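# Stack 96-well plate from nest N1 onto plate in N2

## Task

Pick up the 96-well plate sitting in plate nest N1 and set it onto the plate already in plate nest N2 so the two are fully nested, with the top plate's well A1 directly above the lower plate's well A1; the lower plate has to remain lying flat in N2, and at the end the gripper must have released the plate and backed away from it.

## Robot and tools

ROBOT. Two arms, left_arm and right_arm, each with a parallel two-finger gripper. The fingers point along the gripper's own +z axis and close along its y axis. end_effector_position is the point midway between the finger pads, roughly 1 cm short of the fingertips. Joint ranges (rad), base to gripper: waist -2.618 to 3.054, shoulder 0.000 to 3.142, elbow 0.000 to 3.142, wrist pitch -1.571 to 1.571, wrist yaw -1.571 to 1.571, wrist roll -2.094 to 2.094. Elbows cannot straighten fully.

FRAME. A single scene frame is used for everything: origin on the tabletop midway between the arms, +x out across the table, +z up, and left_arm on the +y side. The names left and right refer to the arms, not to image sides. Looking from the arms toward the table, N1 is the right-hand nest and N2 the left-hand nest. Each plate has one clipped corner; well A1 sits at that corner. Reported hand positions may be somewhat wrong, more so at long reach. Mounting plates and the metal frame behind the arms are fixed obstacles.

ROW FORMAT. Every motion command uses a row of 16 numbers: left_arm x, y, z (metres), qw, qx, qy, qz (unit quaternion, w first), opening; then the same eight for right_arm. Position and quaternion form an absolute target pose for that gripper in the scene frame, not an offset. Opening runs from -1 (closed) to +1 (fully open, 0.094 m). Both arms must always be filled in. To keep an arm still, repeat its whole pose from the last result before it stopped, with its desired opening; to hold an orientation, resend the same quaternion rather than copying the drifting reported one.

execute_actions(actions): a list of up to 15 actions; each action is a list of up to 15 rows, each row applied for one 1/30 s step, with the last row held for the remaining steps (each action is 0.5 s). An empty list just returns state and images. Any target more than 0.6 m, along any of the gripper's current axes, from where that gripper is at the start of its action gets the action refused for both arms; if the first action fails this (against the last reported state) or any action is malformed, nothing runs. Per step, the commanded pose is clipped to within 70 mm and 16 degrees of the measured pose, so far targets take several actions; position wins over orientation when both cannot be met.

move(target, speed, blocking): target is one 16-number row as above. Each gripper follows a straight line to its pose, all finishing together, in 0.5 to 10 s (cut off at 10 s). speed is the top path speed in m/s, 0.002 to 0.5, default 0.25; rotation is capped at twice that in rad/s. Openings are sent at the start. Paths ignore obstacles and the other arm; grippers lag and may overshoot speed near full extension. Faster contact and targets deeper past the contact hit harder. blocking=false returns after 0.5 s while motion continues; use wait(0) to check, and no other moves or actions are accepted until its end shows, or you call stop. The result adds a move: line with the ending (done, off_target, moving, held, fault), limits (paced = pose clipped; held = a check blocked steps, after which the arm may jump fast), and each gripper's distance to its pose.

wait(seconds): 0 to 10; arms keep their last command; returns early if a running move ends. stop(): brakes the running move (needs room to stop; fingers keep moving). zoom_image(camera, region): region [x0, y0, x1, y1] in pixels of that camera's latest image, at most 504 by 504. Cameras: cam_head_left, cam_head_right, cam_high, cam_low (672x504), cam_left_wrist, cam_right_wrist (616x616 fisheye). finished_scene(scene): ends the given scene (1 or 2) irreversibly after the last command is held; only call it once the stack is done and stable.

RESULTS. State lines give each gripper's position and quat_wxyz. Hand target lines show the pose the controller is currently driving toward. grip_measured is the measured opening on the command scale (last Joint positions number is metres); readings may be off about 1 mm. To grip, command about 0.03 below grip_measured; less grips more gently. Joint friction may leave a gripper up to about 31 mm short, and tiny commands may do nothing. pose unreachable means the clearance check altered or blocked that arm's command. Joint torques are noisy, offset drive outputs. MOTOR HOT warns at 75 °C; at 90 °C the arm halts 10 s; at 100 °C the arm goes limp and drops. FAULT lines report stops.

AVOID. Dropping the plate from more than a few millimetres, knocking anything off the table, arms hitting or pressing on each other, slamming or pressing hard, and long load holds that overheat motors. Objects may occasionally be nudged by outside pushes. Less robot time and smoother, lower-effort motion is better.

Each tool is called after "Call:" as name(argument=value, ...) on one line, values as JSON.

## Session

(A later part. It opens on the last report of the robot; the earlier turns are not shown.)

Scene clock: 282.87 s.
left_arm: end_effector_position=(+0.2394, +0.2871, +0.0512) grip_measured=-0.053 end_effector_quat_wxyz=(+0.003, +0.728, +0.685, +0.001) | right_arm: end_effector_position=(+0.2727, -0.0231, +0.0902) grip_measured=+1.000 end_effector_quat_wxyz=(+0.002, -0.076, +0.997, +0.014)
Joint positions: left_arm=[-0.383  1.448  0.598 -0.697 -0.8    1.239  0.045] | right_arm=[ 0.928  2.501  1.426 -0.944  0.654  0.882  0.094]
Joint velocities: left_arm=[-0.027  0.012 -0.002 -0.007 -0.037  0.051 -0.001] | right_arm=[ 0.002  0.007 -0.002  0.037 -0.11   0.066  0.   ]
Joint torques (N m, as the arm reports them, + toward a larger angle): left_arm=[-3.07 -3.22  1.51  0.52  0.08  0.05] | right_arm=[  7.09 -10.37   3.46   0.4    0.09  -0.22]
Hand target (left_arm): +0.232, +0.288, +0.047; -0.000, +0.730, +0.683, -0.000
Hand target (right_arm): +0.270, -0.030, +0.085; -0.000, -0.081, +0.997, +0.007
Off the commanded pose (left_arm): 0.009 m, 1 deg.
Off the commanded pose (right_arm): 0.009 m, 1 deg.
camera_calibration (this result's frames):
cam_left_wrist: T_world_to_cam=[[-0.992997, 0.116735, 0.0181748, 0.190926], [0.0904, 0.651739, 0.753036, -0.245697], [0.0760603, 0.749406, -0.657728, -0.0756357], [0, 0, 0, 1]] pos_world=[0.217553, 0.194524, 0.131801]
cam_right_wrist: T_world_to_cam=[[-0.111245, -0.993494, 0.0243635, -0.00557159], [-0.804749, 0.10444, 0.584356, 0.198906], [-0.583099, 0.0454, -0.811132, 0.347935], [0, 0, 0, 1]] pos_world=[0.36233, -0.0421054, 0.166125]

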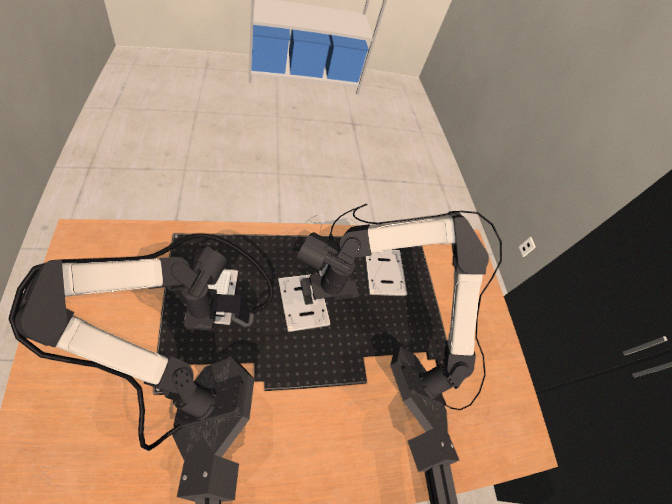

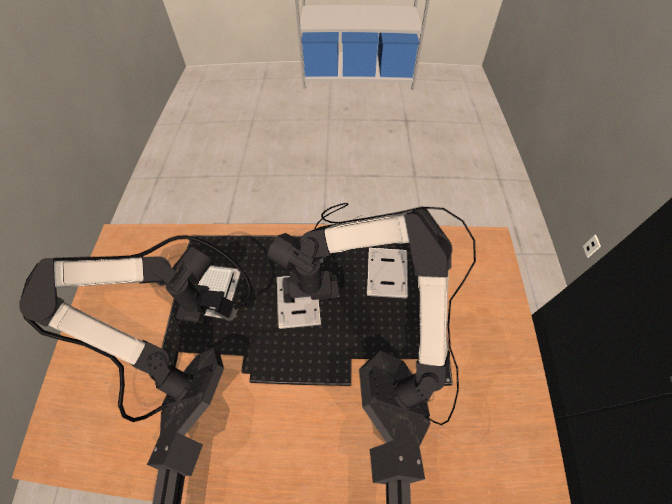

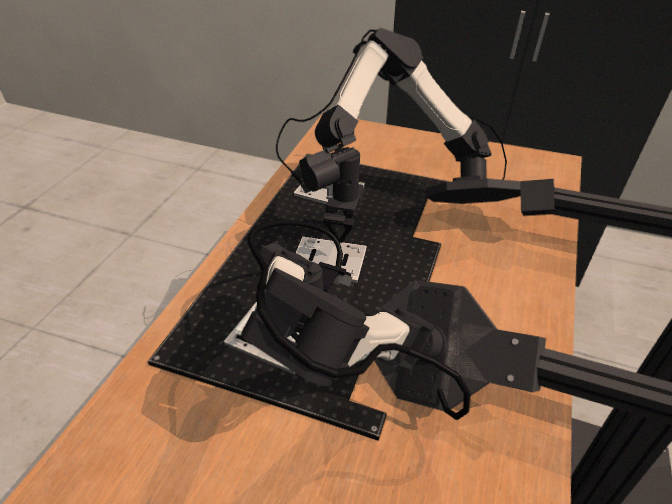

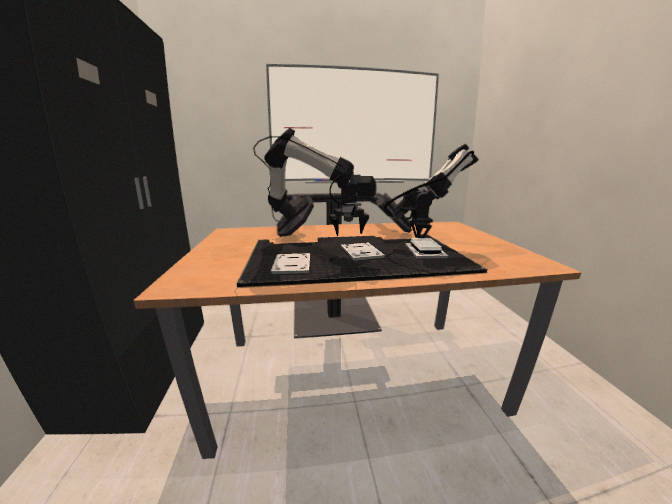

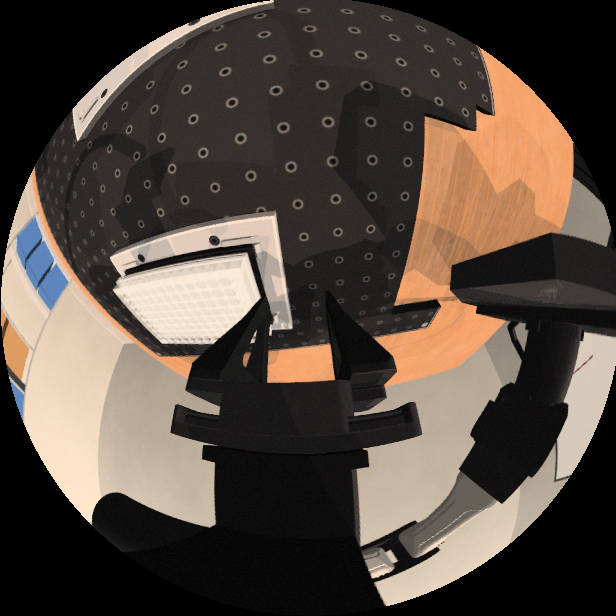

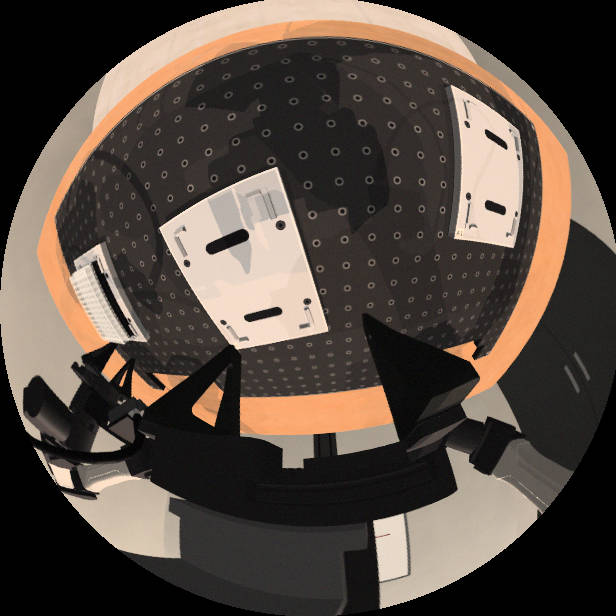

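Call:
execute_actions(actions=[[[0.232,0.288,0.047,0,0.73,0.683,0,-0.005,0.27,-0.03,0.085,0,-0.081,0.997,0.007,1]],[[0.232,0.288,0.047,0,0.73,0.683,0,0.02,0.27,-0.03,0.085,0,-0.081,0.997,0.007,1]]])

Call:
zoom_image(camera="cam_left_wrist", region=[100,200,310,360])

Call:
zoom_image(camera="cam_right_wrist", region=[50,235,165,350])

Scene clock: 289.70 s.
left_arm: end_effector_position=(+0.2366, +0.2870, +0.0500) grip_measured=+0.017 end_effector_quat_wxyz=(+0.001, +0.730, +0.683, +0.000) | right_arm: end_effector_position=(+0.2727, -0.0231, +0.0902) grip_measured=+1.000 end_effector_quat_wxyz=(+0.002, -0.076, +0.997, +0.014)
Joint positions: left_arm=[-0.383  1.448  0.59  -0.696 -0.8    1.24   0.048] | right_arm=[ 0.928  2.501  1.426 -0.944  0.654  0.882  0.094]
Joint velocities: left_arm=[-0.017 -0.012 -0.002  0.007  0.007  0.022 -0.   ] | right_arm=[ 0.002  0.002  0.012  0.037 -0.022  0.037  0.   ]
Joint torques (N m, as the arm reports them, + toward a larger angle): left_arm=[-2.99 -3.23  2.06  0.48  0.08  0.05] | right_arm=[  7.08 -10.36   3.44   0.4    0.08  -0.21]
Hand target (left_arm): +0.232, +0.288, +0.047; -0.000, +0.730, +0.683, +0.000
Hand target (right_arm): +0.270, -0.030, +0.085; -0.000, -0.081, +0.997, +0.007
Off the commanded pose (left_arm): 0.006 m, 0 deg.
Off the commanded pose (right_arm): 0.009 m, 1 deg.
camera_calibration (this result's frames):
cam_left_wrist: T_world_to_cam=[[-0.992234, 0.122235, 0.0230271, 0.186128], [0.0975374, 0.649736, 0.753876, -0.245682], [0.0771883, 0.750267, -0.656613, -0.0766824], [0, 0, 0, 1]] pos_world=[0.214564, 0.194409, 0.130577]
cam_right_wrist: T_world_to_cam=[[-0.111245, -0.993494, 0.0243635, -0.00557159], [-0.804749, 0.10444, 0.584356, 0.198906], [-0.583099, 0.0454, -0.811132, 0.347935], [0, 0, 0, 1]] pos_world=[0.36233, -0.0421054, 0.166125]

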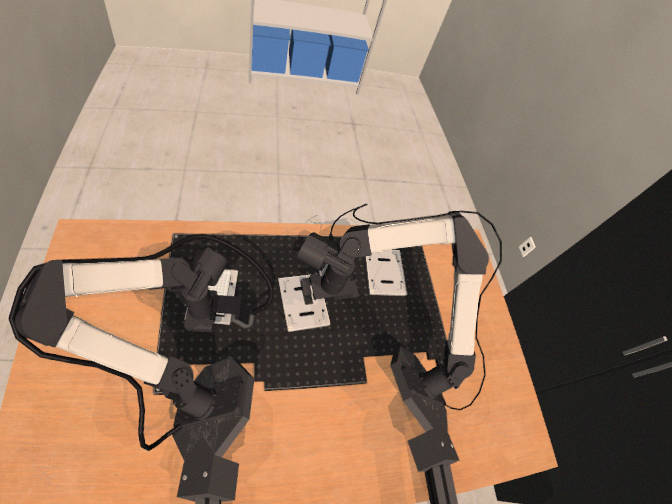

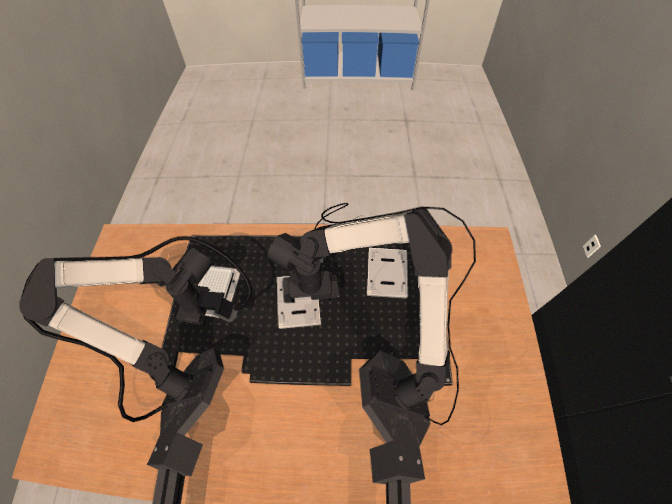

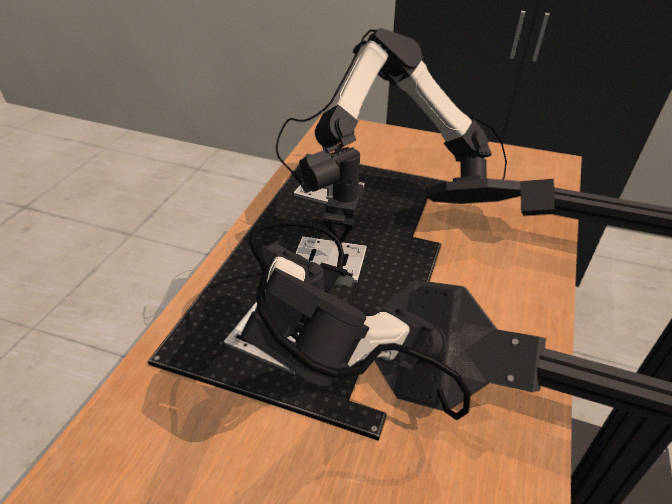

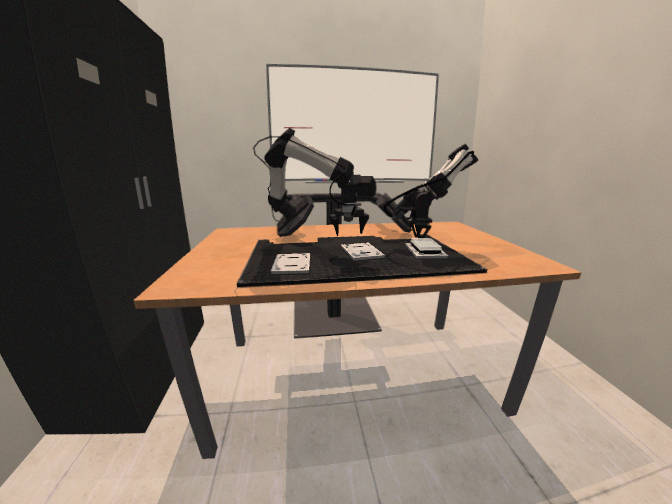

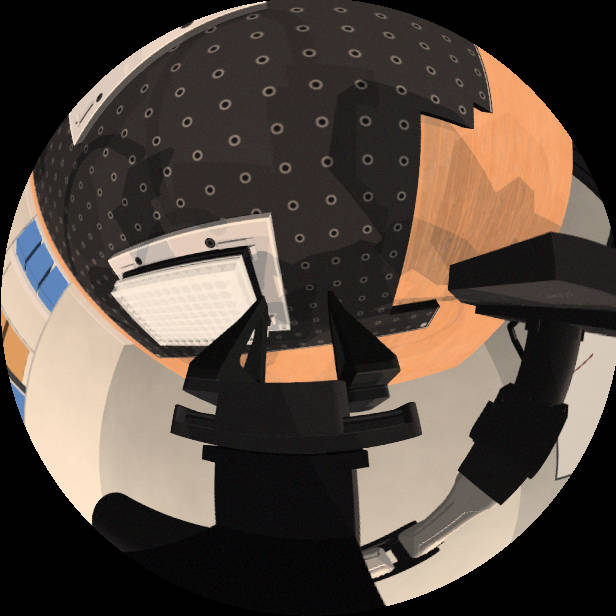

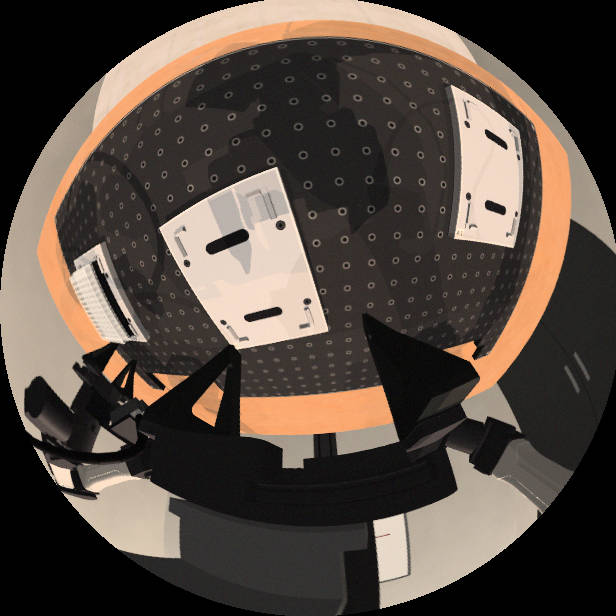

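Region (100, 200, 310, 360) of cam_left_wrist's 616x616 image, scaled by 2.400, with more detail than that image has; it fills the top 384 rows of this view, and the rest is white.

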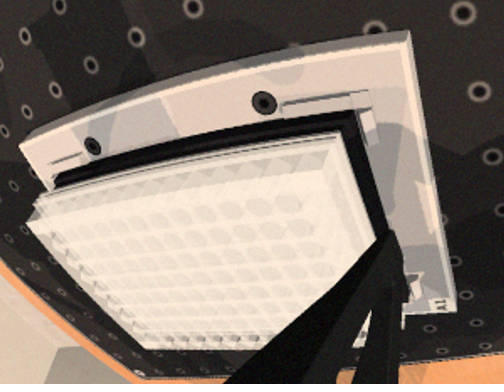

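Region (50, 235, 165, 350) of cam_right_wrist's 616x616 image, scaled by 4.383, with more detail than that image has.

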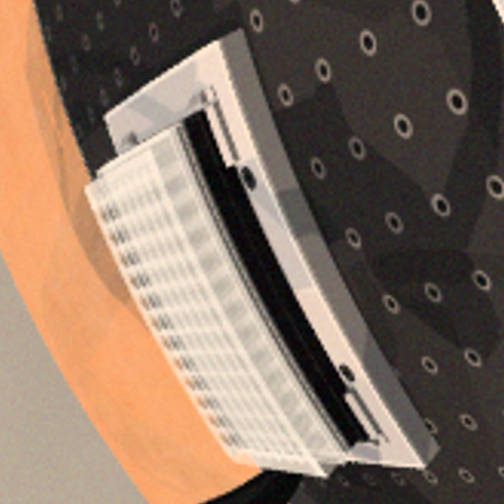

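Call:
execute_actions(actions=[[[0.232,0.288,0.047,0,0.73,0.683,0,0.09,0.27,-0.03,0.085,0,-0.081,0.997,0.007,1]],[[0.232,0.288,0.047,0,0.73,0.683,0,0.115,0.27,-0.03,0.085,0,-0.081,0.997,0.007,1]],[[0.232,0.288,0.047,0,0.73,0.683,0,0.135,0.27,-0.03,0.085,0,-0.081,0.997,0.007,1]]])

Call:
zoom_image(camera="cam_left_wrist", region=[100,200,310,360])

Call:
zoom_image(camera="cam_right_wrist", region=[50,235,165,350])

Scene clock: 295.83 s.
left_arm: end_effector_position=(+0.2352, +0.2872, +0.0497) grip_measured=+0.132 end_effector_quat_wxyz=(-0.001, +0.732, +0.682, -0.001) | right_arm: end_effector_position=(+0.2727, -0.0231, +0.0902) grip_measured=+1.000 end_effector_quat_wxyz=(+0.002, -0.076, +0.997, +0.014)
Joint positions: left_arm=[-0.383  1.448  0.588 -0.698 -0.8    1.241  0.053] | right_arm=[ 0.928  2.501  1.426 -0.944  0.654  0.882  0.094]
Joint velocities: left_arm=[-0.017 -0.012 -0.012 -0.051 -0.051  0.007 -0.   ] | right_arm=[ 0.012 -0.017 -0.012  0.007 -0.007 -0.022  0.   ]
Joint torques (N m, as the arm reports them, + toward a larger angle): left_arm=[-3.   -3.18  2.18  0.51  0.07  0.04] | right_arm=[  7.07 -10.37   3.45   0.39   0.09  -0.21]
Hand target (left_arm): +0.232, +0.288, +0.047; -0.000, +0.730, +0.683, -0.000
Hand target (right_arm): +0.270, -0.030, +0.085; -0.000, -0.081, +0.997, +0.007
Off the commanded pose (left_arm): 0.004 m, 0 deg.
Off the commanded pose (right_arm): 0.009 m, 1 deg.
camera_calibration (this result's frames):
cam_left_wrist: T_world_to_cam=[[-0.991566, 0.126874, 0.0264551, 0.183113], [0.103102, 0.648518, 0.754184, -0.24637], [0.0785301, 0.750551, -0.65613, -0.0773152], [0, 0, 0, 1]] pos_world=[0.213042, 0.194572, 0.130235]
cam_right_wrist: T_world_to_cam=[[-0.111245, -0.993494, 0.0243635, -0.00557159], [-0.804749, 0.10444, 0.584356, 0.198906], [-0.583099, 0.0454, -0.811132, 0.347935], [0, 0, 0, 1]] pos_world=[0.36233, -0.0421054, 0.166125]

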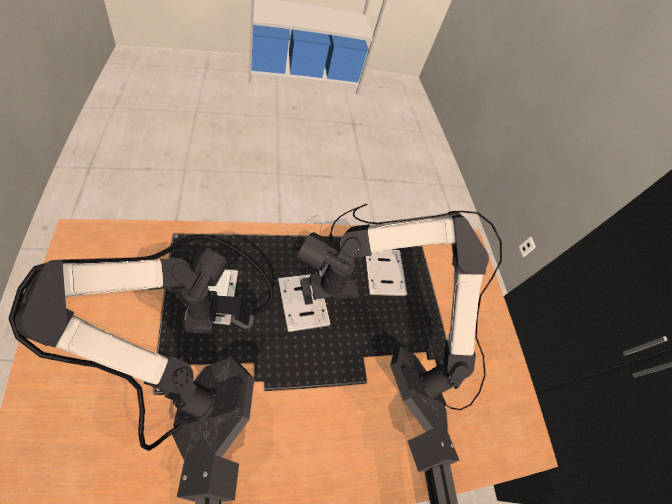

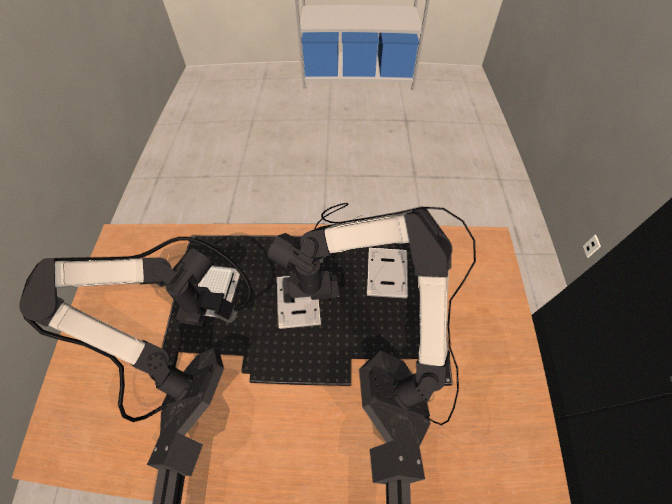

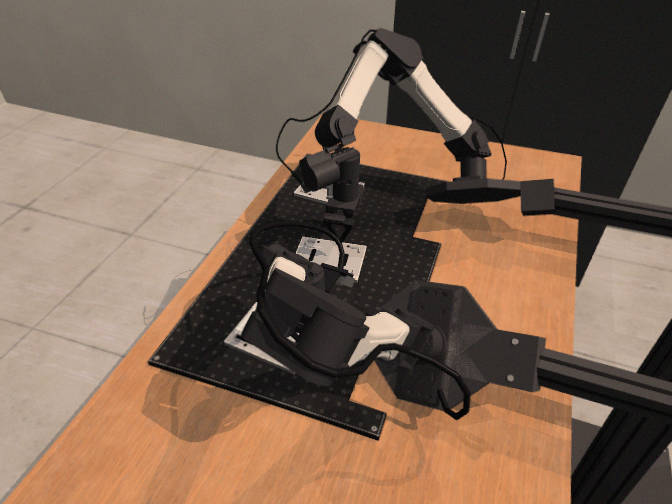

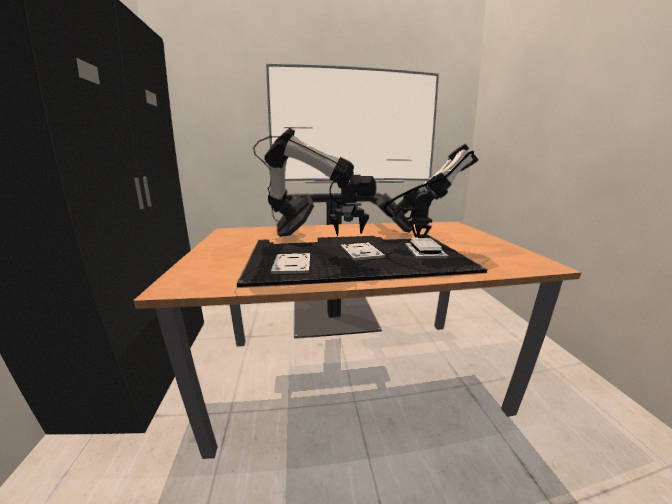

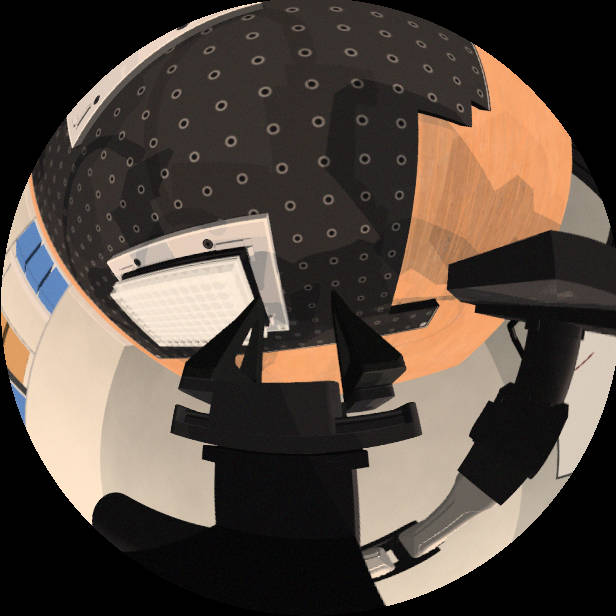

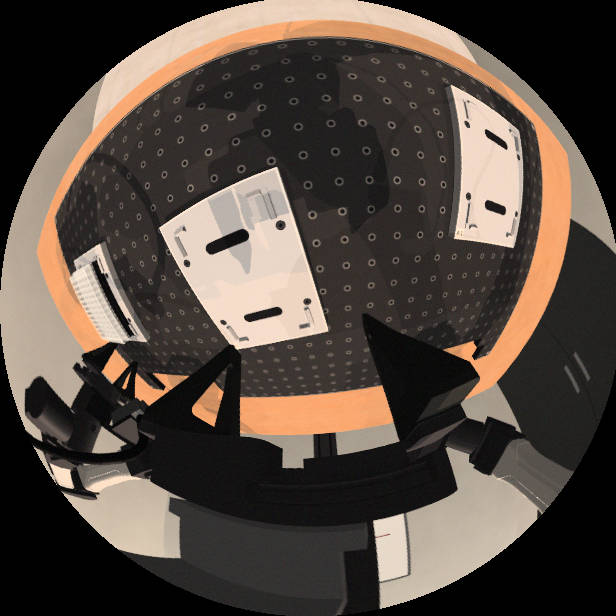

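Region (100, 200, 310, 360) of cam_left_wrist's 616x616 image, scaled by 2.400, with more detail than that image has; it fills the top 384 rows of this view, and the rest is white.

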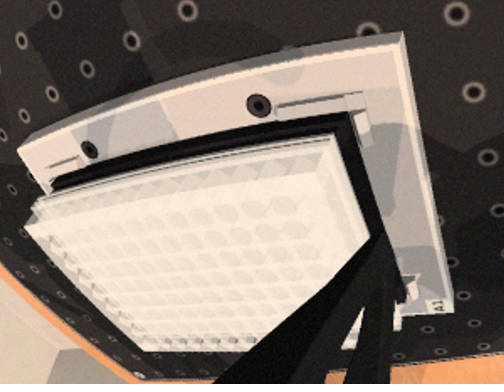

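Region (50, 235, 165, 350) of cam_right_wrist's 616x616 image, scaled by 4.383, with more detail than that image has.

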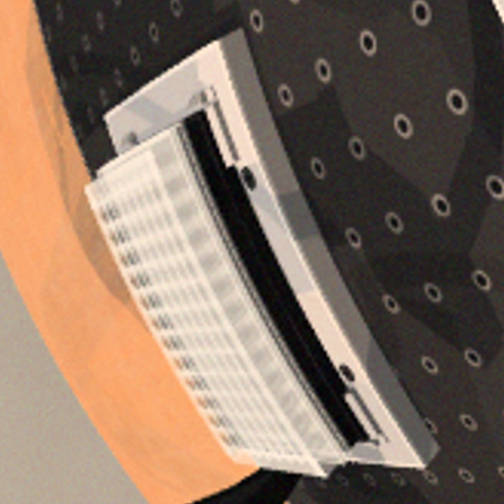

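Call:
move(target=[0.225,0.288,0.115,0,0.73,0.683,0,-1,0.27,-0.03,0.085,0,-0.081,0.997,0.007,1], speed=0.12)

Call:
move(target=[0.38,0.279,0.095,0.004,0.036,0.999,0,1,0.27,-0.03,0.085,0,-0.081,0.997,0.007,1], speed=0.3)

Call:
execute_actions(actions=[[[0.371,0.273,0.068,0.004,0.042,0.999,0,1,0.27,-0.03,0.085,0,-0.081,0.997,0.007,1]],[[0.3655,0.2715,0.049,0.004,0.045,0.999,0,1,0.27,-0.03,0.085,0,-0.081,0.997,0.007,1]]])

Call:
zoom_image(camera="cam_left_wrist", region=[200,210,390,380])

Scene clock: 303.73 s.
left_arm: end_effector_position=(+0.2208, +0.2875, +0.1084) grip_measured=-0.994 end_effector_quat_wxyz=(-0.003, +0.736, +0.677, +0.002) | right_arm: end_effector_position=(+0.2727, -0.0231, +0.0902) grip_measured=+1.000 end_effector_quat_wxyz=(+0.002, -0.076, +0.997, +0.014)
Joint positions: left_arm=[-0.636  1.41   0.713 -1.12  -0.777  0.892  0.   ] | right_arm=[ 0.928  2.501  1.426 -0.944  0.654  0.882  0.094]
Joint velocities: left_arm=[ 0.002 -0.002  0.012 -0.022  0.037  0.022  0.   ] | right_arm=[ 0.007 -0.017  0.002  0.007 -0.022 -0.051  0.   ]
Joint torques (N m, as the arm reports them, + toward a larger angle): left_arm=[-4.23 -2.    6.38  0.1   0.18 -0.16] | right_arm=[  7.07 -10.35   3.44   0.4    0.08  -0.21]
Hand target (left_arm): +0.224, +0.287, +0.114; +0.004, +0.731, +0.683, -0.002
Hand target (right_arm): +0.270, -0.030, +0.085; -0.000, -0.081, +0.997, +0.007
Off the commanded pose (left_arm): 0.008 m, 1 deg.
Off the commanded pose (right_arm): 0.009 m, 1 deg.
move: done
camera_calibration (this result's frames):
cam_left_wrist: T_world_to_cam=[[-0.990117, 0.137836, 0.0258835, 0.163842], [0.109225, 0.642109, 0.758792, -0.289399], [0.0879686, 0.75412, -0.650818, -0.0416036], [0, 0, 0, 1]] pos_world=[0.197492, 0.194617, 0.188277]
cam_right_wrist: T_world_to_cam=[[-0.111245, -0.993494, 0.0243635, -0.00557159], [-0.804749, 0.10444, 0.584356, 0.198906], [-0.583099, 0.0454, -0.811132, 0.347935], [0, 0, 0, 1]] pos_world=[0.36233, -0.0421054, 0.166125]

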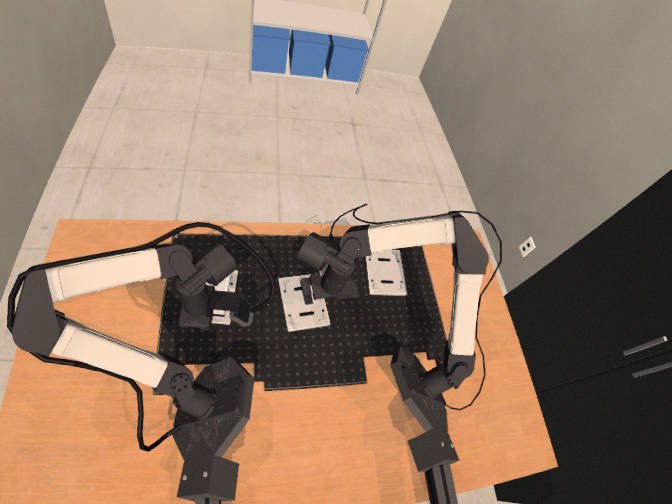

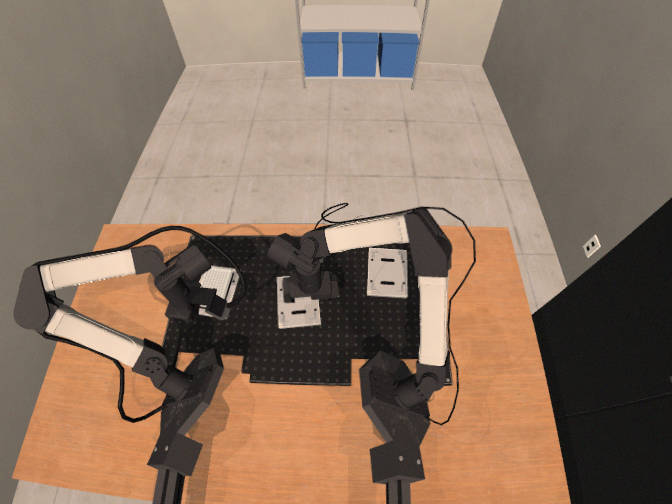

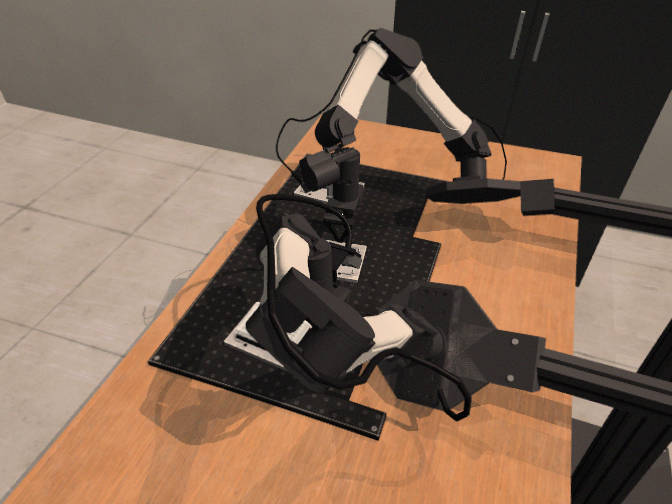

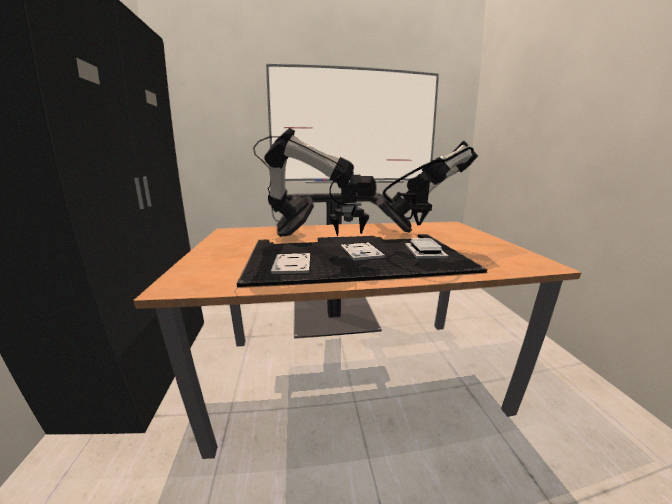

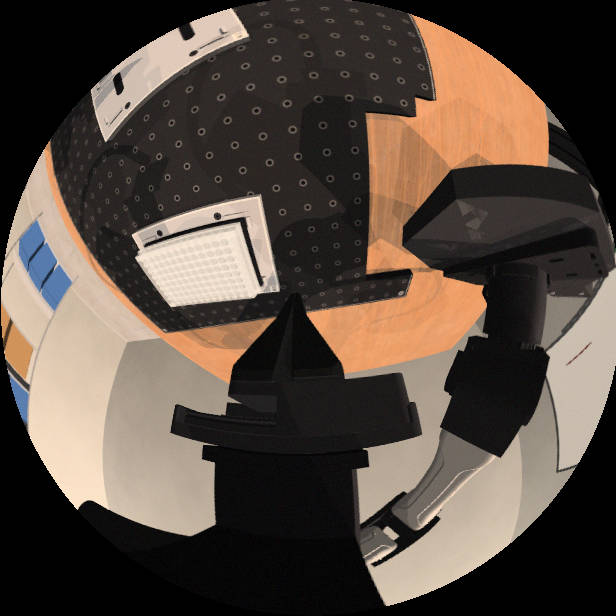

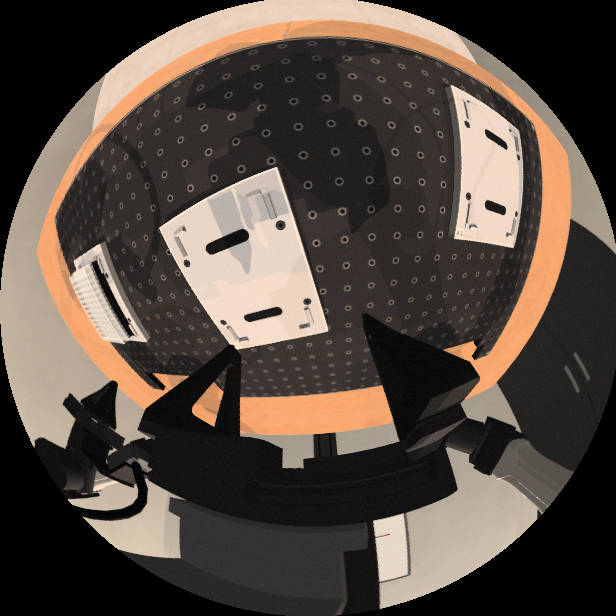

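Scene clock: 306.97 s.
left_arm: end_effector_position=(+0.3747, +0.2795, +0.1005) grip_measured=+1.000 end_effector_quat_wxyz=(+0.004, +0.044, +0.999, -0.002) | right_arm: end_effector_position=(+0.2727, -0.0231, +0.0902) grip_measured=+1.000 end_effector_quat_wxyz=(+0.002, -0.076, +0.997, +0.014)
Joint positions: left_arm=[-0.394  1.796  1.272 -1.029 -0.799 -0.317  0.094] | right_arm=[ 0.928  2.501  1.426 -0.944  0.654  0.882  0.094]
Joint velocities: left_arm=[ 0.007 -0.002 -0.007  0.007  0.037 -0.037  0.   ] | right_arm=[-0.007 -0.007 -0.012  0.007  0.007 -0.037  0.   ]
Joint torques (N m, as the arm reports them, + toward a larger angle): left_arm=[-6.26 -3.72  6.27  0.34 -0.15 -0.14] | right_arm=[  7.08 -10.36   3.45   0.4    0.09  -0.21]
Hand target (left_arm): +0.380, +0.280, +0.098; +0.003, +0.036, +0.999, +0.004
Hand target (right_arm): +0.270, -0.030, +0.085; -0.000, -0.081, +0.997, +0.007
Off the commanded pose (left_arm): 0.008 m, 1 deg.
Off the commanded pose (right_arm): 0.009 m, 1 deg.
move: done
camera_calibration (this result's frames):
cam_left_wrist: T_world_to_cam=[[-0.143945, -0.989197, 0.0277501, 0.3152], [-0.653346, 0.11606, 0.74811, 0.138828], [-0.743249, 0.0895563, -0.662994, 0.44418], [0, 0, 0, 1]] pos_world=[0.46621, 0.255903, 0.181883]
cam_right_wrist: T_world_to_cam=[[-0.111245, -0.993494, 0.0243635, -0.00557159], [-0.804749, 0.10444, 0.584356, 0.198906], [-0.583099, 0.0454, -0.811132, 0.347935], [0, 0, 0, 1]] pos_world=[0.36233, -0.0421054, 0.166125]

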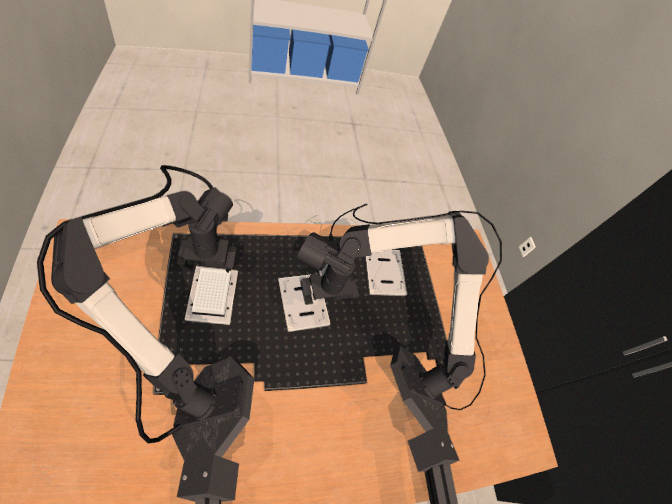

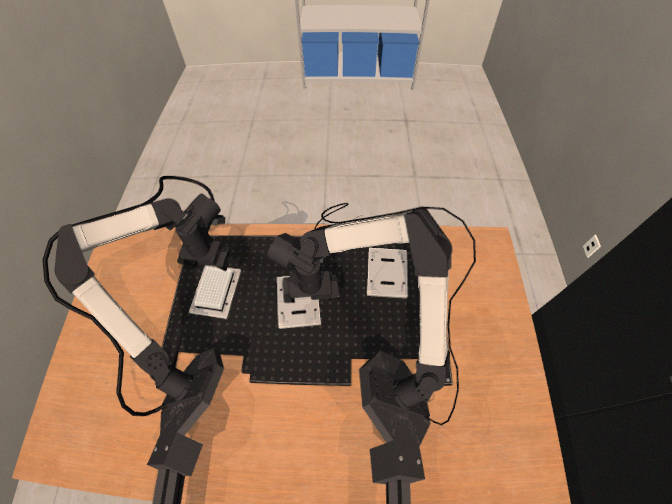

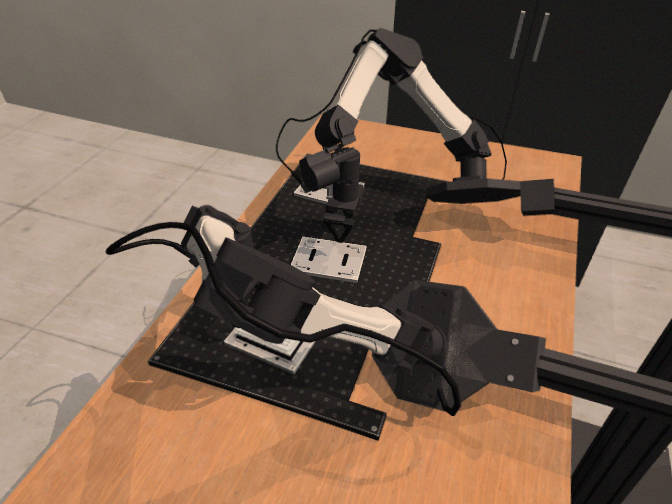

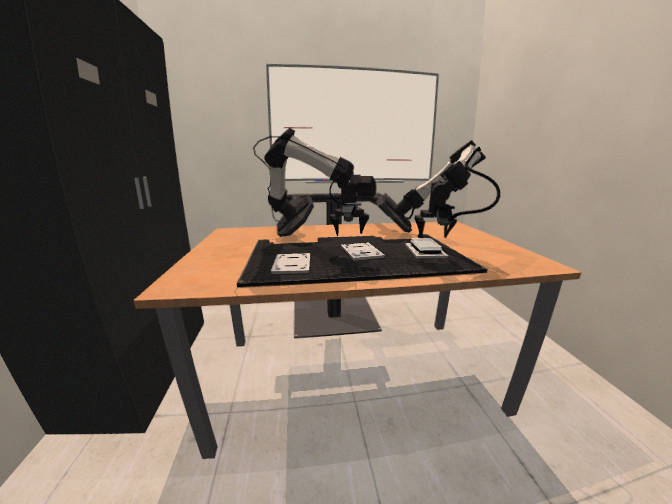

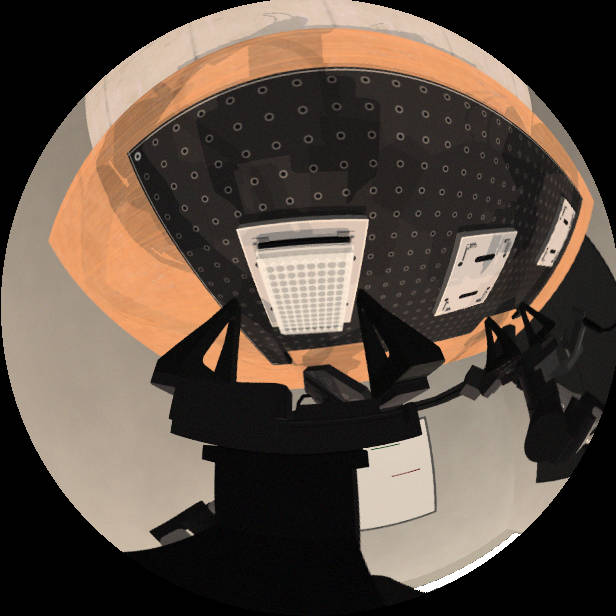

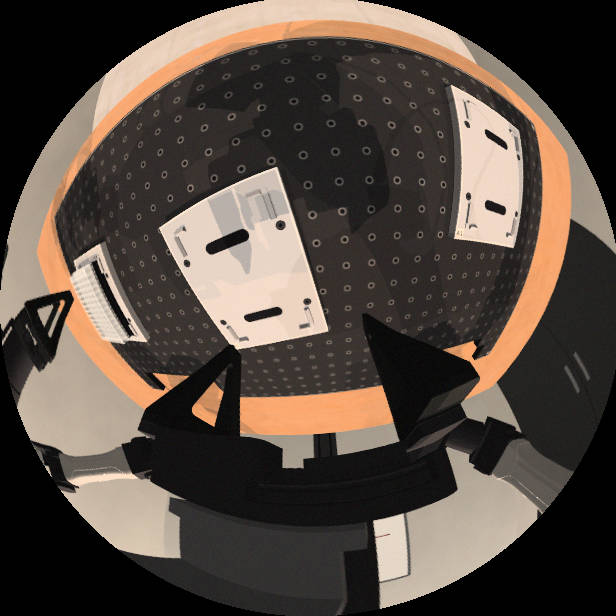

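Scene clock: 307.97 s.
left_arm: end_effector_position=(+0.3679, +0.2764, +0.0587) grip_measured=+1.000 end_effector_quat_wxyz=(+0.003, +0.047, +0.999, -0.001) | right_arm: end_effector_position=(+0.2727, -0.0231, +0.0902) grip_measured=+1.000 end_effector_quat_wxyz=(+0.002, -0.076, +0.997, +0.014)
Joint positions: left_arm=[-0.312  1.807  1.144 -0.81  -0.796 -0.197  0.094] | right_arm=[ 0.928  2.501  1.426 -0.944  0.654  0.882  0.094]
Joint velocities: left_arm=[-0.012 -0.017 -0.007 -0.022 -0.037  0.037  0.   ] | right_arm=[ 0.007 -0.002 -0.002 -0.022  0.007  0.051  0.   ]
Joint torques (N m, as the arm reports them, + toward a larger angle): left_arm=[-6.03 -4.25  2.28  1.   -0.06  0.03] | right_arm=[  7.08 -10.36   3.45   0.4    0.09  -0.21]
Hand target (left_arm): +0.366, +0.272, +0.049; +0.003, +0.045, +0.999, +0.001
Hand target (right_arm): +0.270, -0.030, +0.085; -0.000, -0.081, +0.997, +0.007
Off the commanded pose (left_arm): 0.011 m, 0 deg.
Off the commanded pose (right_arm): 0.009 m, 1 deg.
camera_calibration (this result's frames):
cam_left_wrist: T_world_to_cam=[[-0.149746, -0.988383, 0.0260016, 0.314372], [-0.651267, 0.11839, 0.749557, 0.164514], [-0.743927, 0.095309, -0.661429, 0.410227], [0, 0, 0, 1]] pos_world=[0.459397, 0.252144, 0.13985]
cam_right_wrist: T_world_to_cam=[[-0.111245, -0.993494, 0.0243635, -0.00557159], [-0.804749, 0.10444, 0.584356, 0.198906], [-0.583099, 0.0454, -0.811132, 0.347935], [0, 0, 0, 1]] pos_world=[0.36233, -0.0421054, 0.166125]

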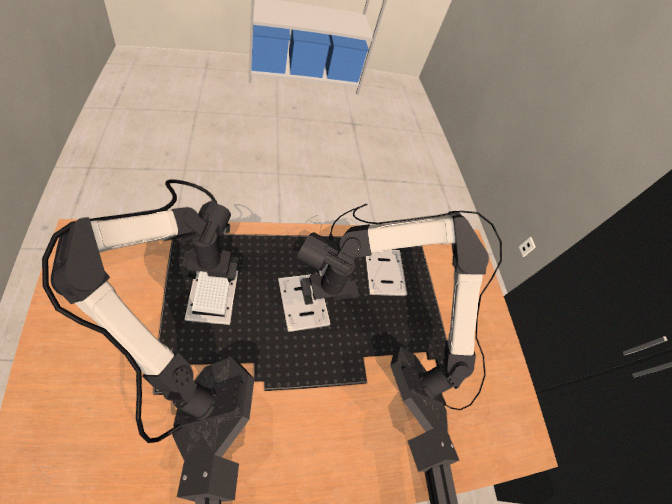

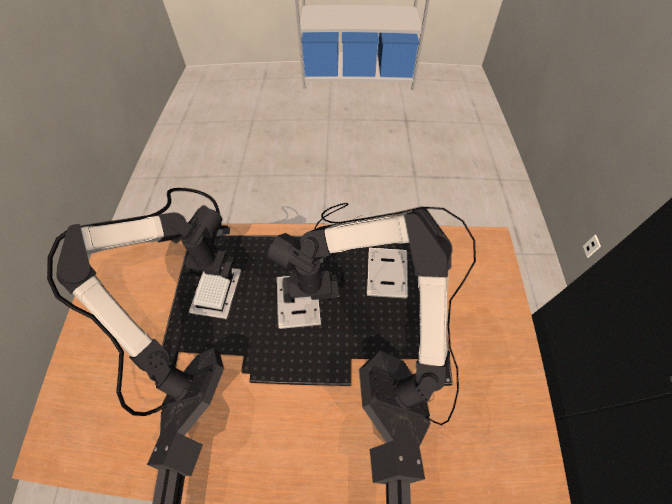

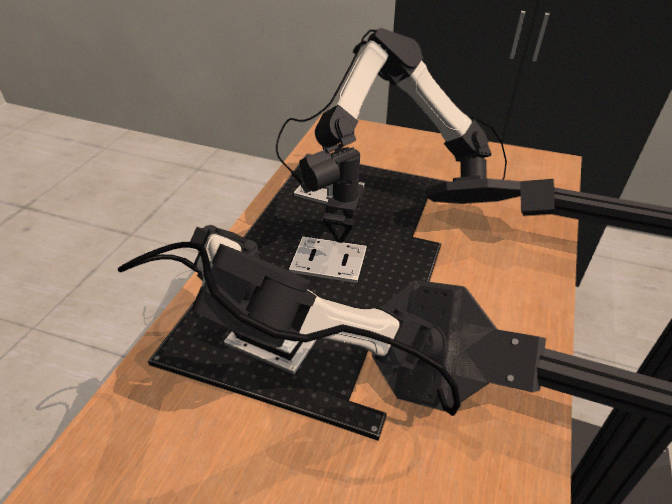

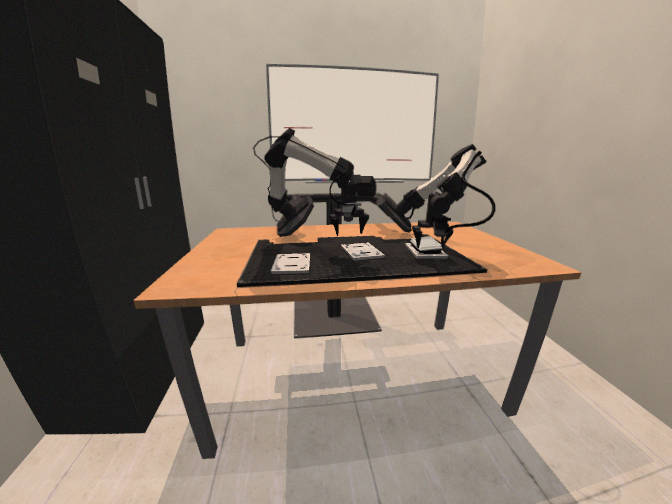

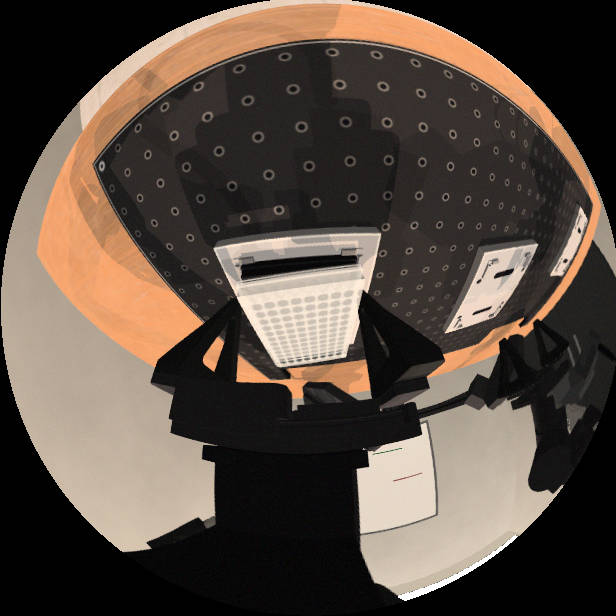

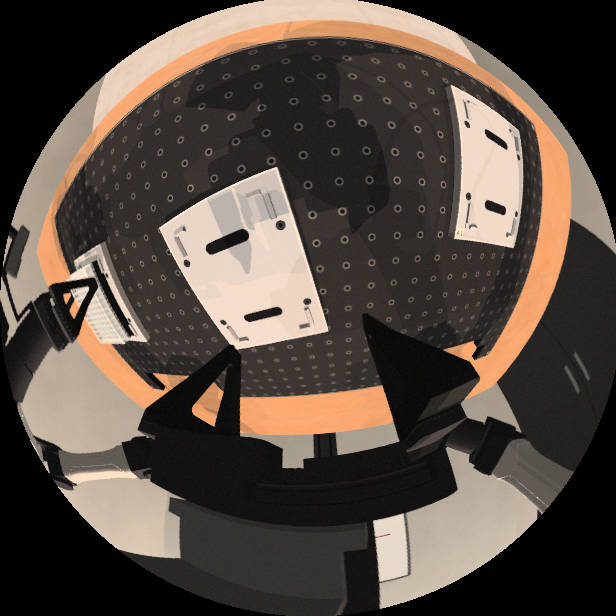

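Region (200, 210, 390, 380) of cam_left_wrist's 616x616 image, scaled by 2.653, with more detail than that image has; it fills the top 451 rows of this view, and the rest is white.

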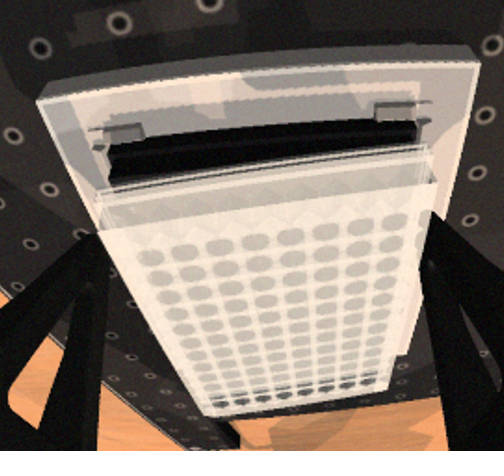

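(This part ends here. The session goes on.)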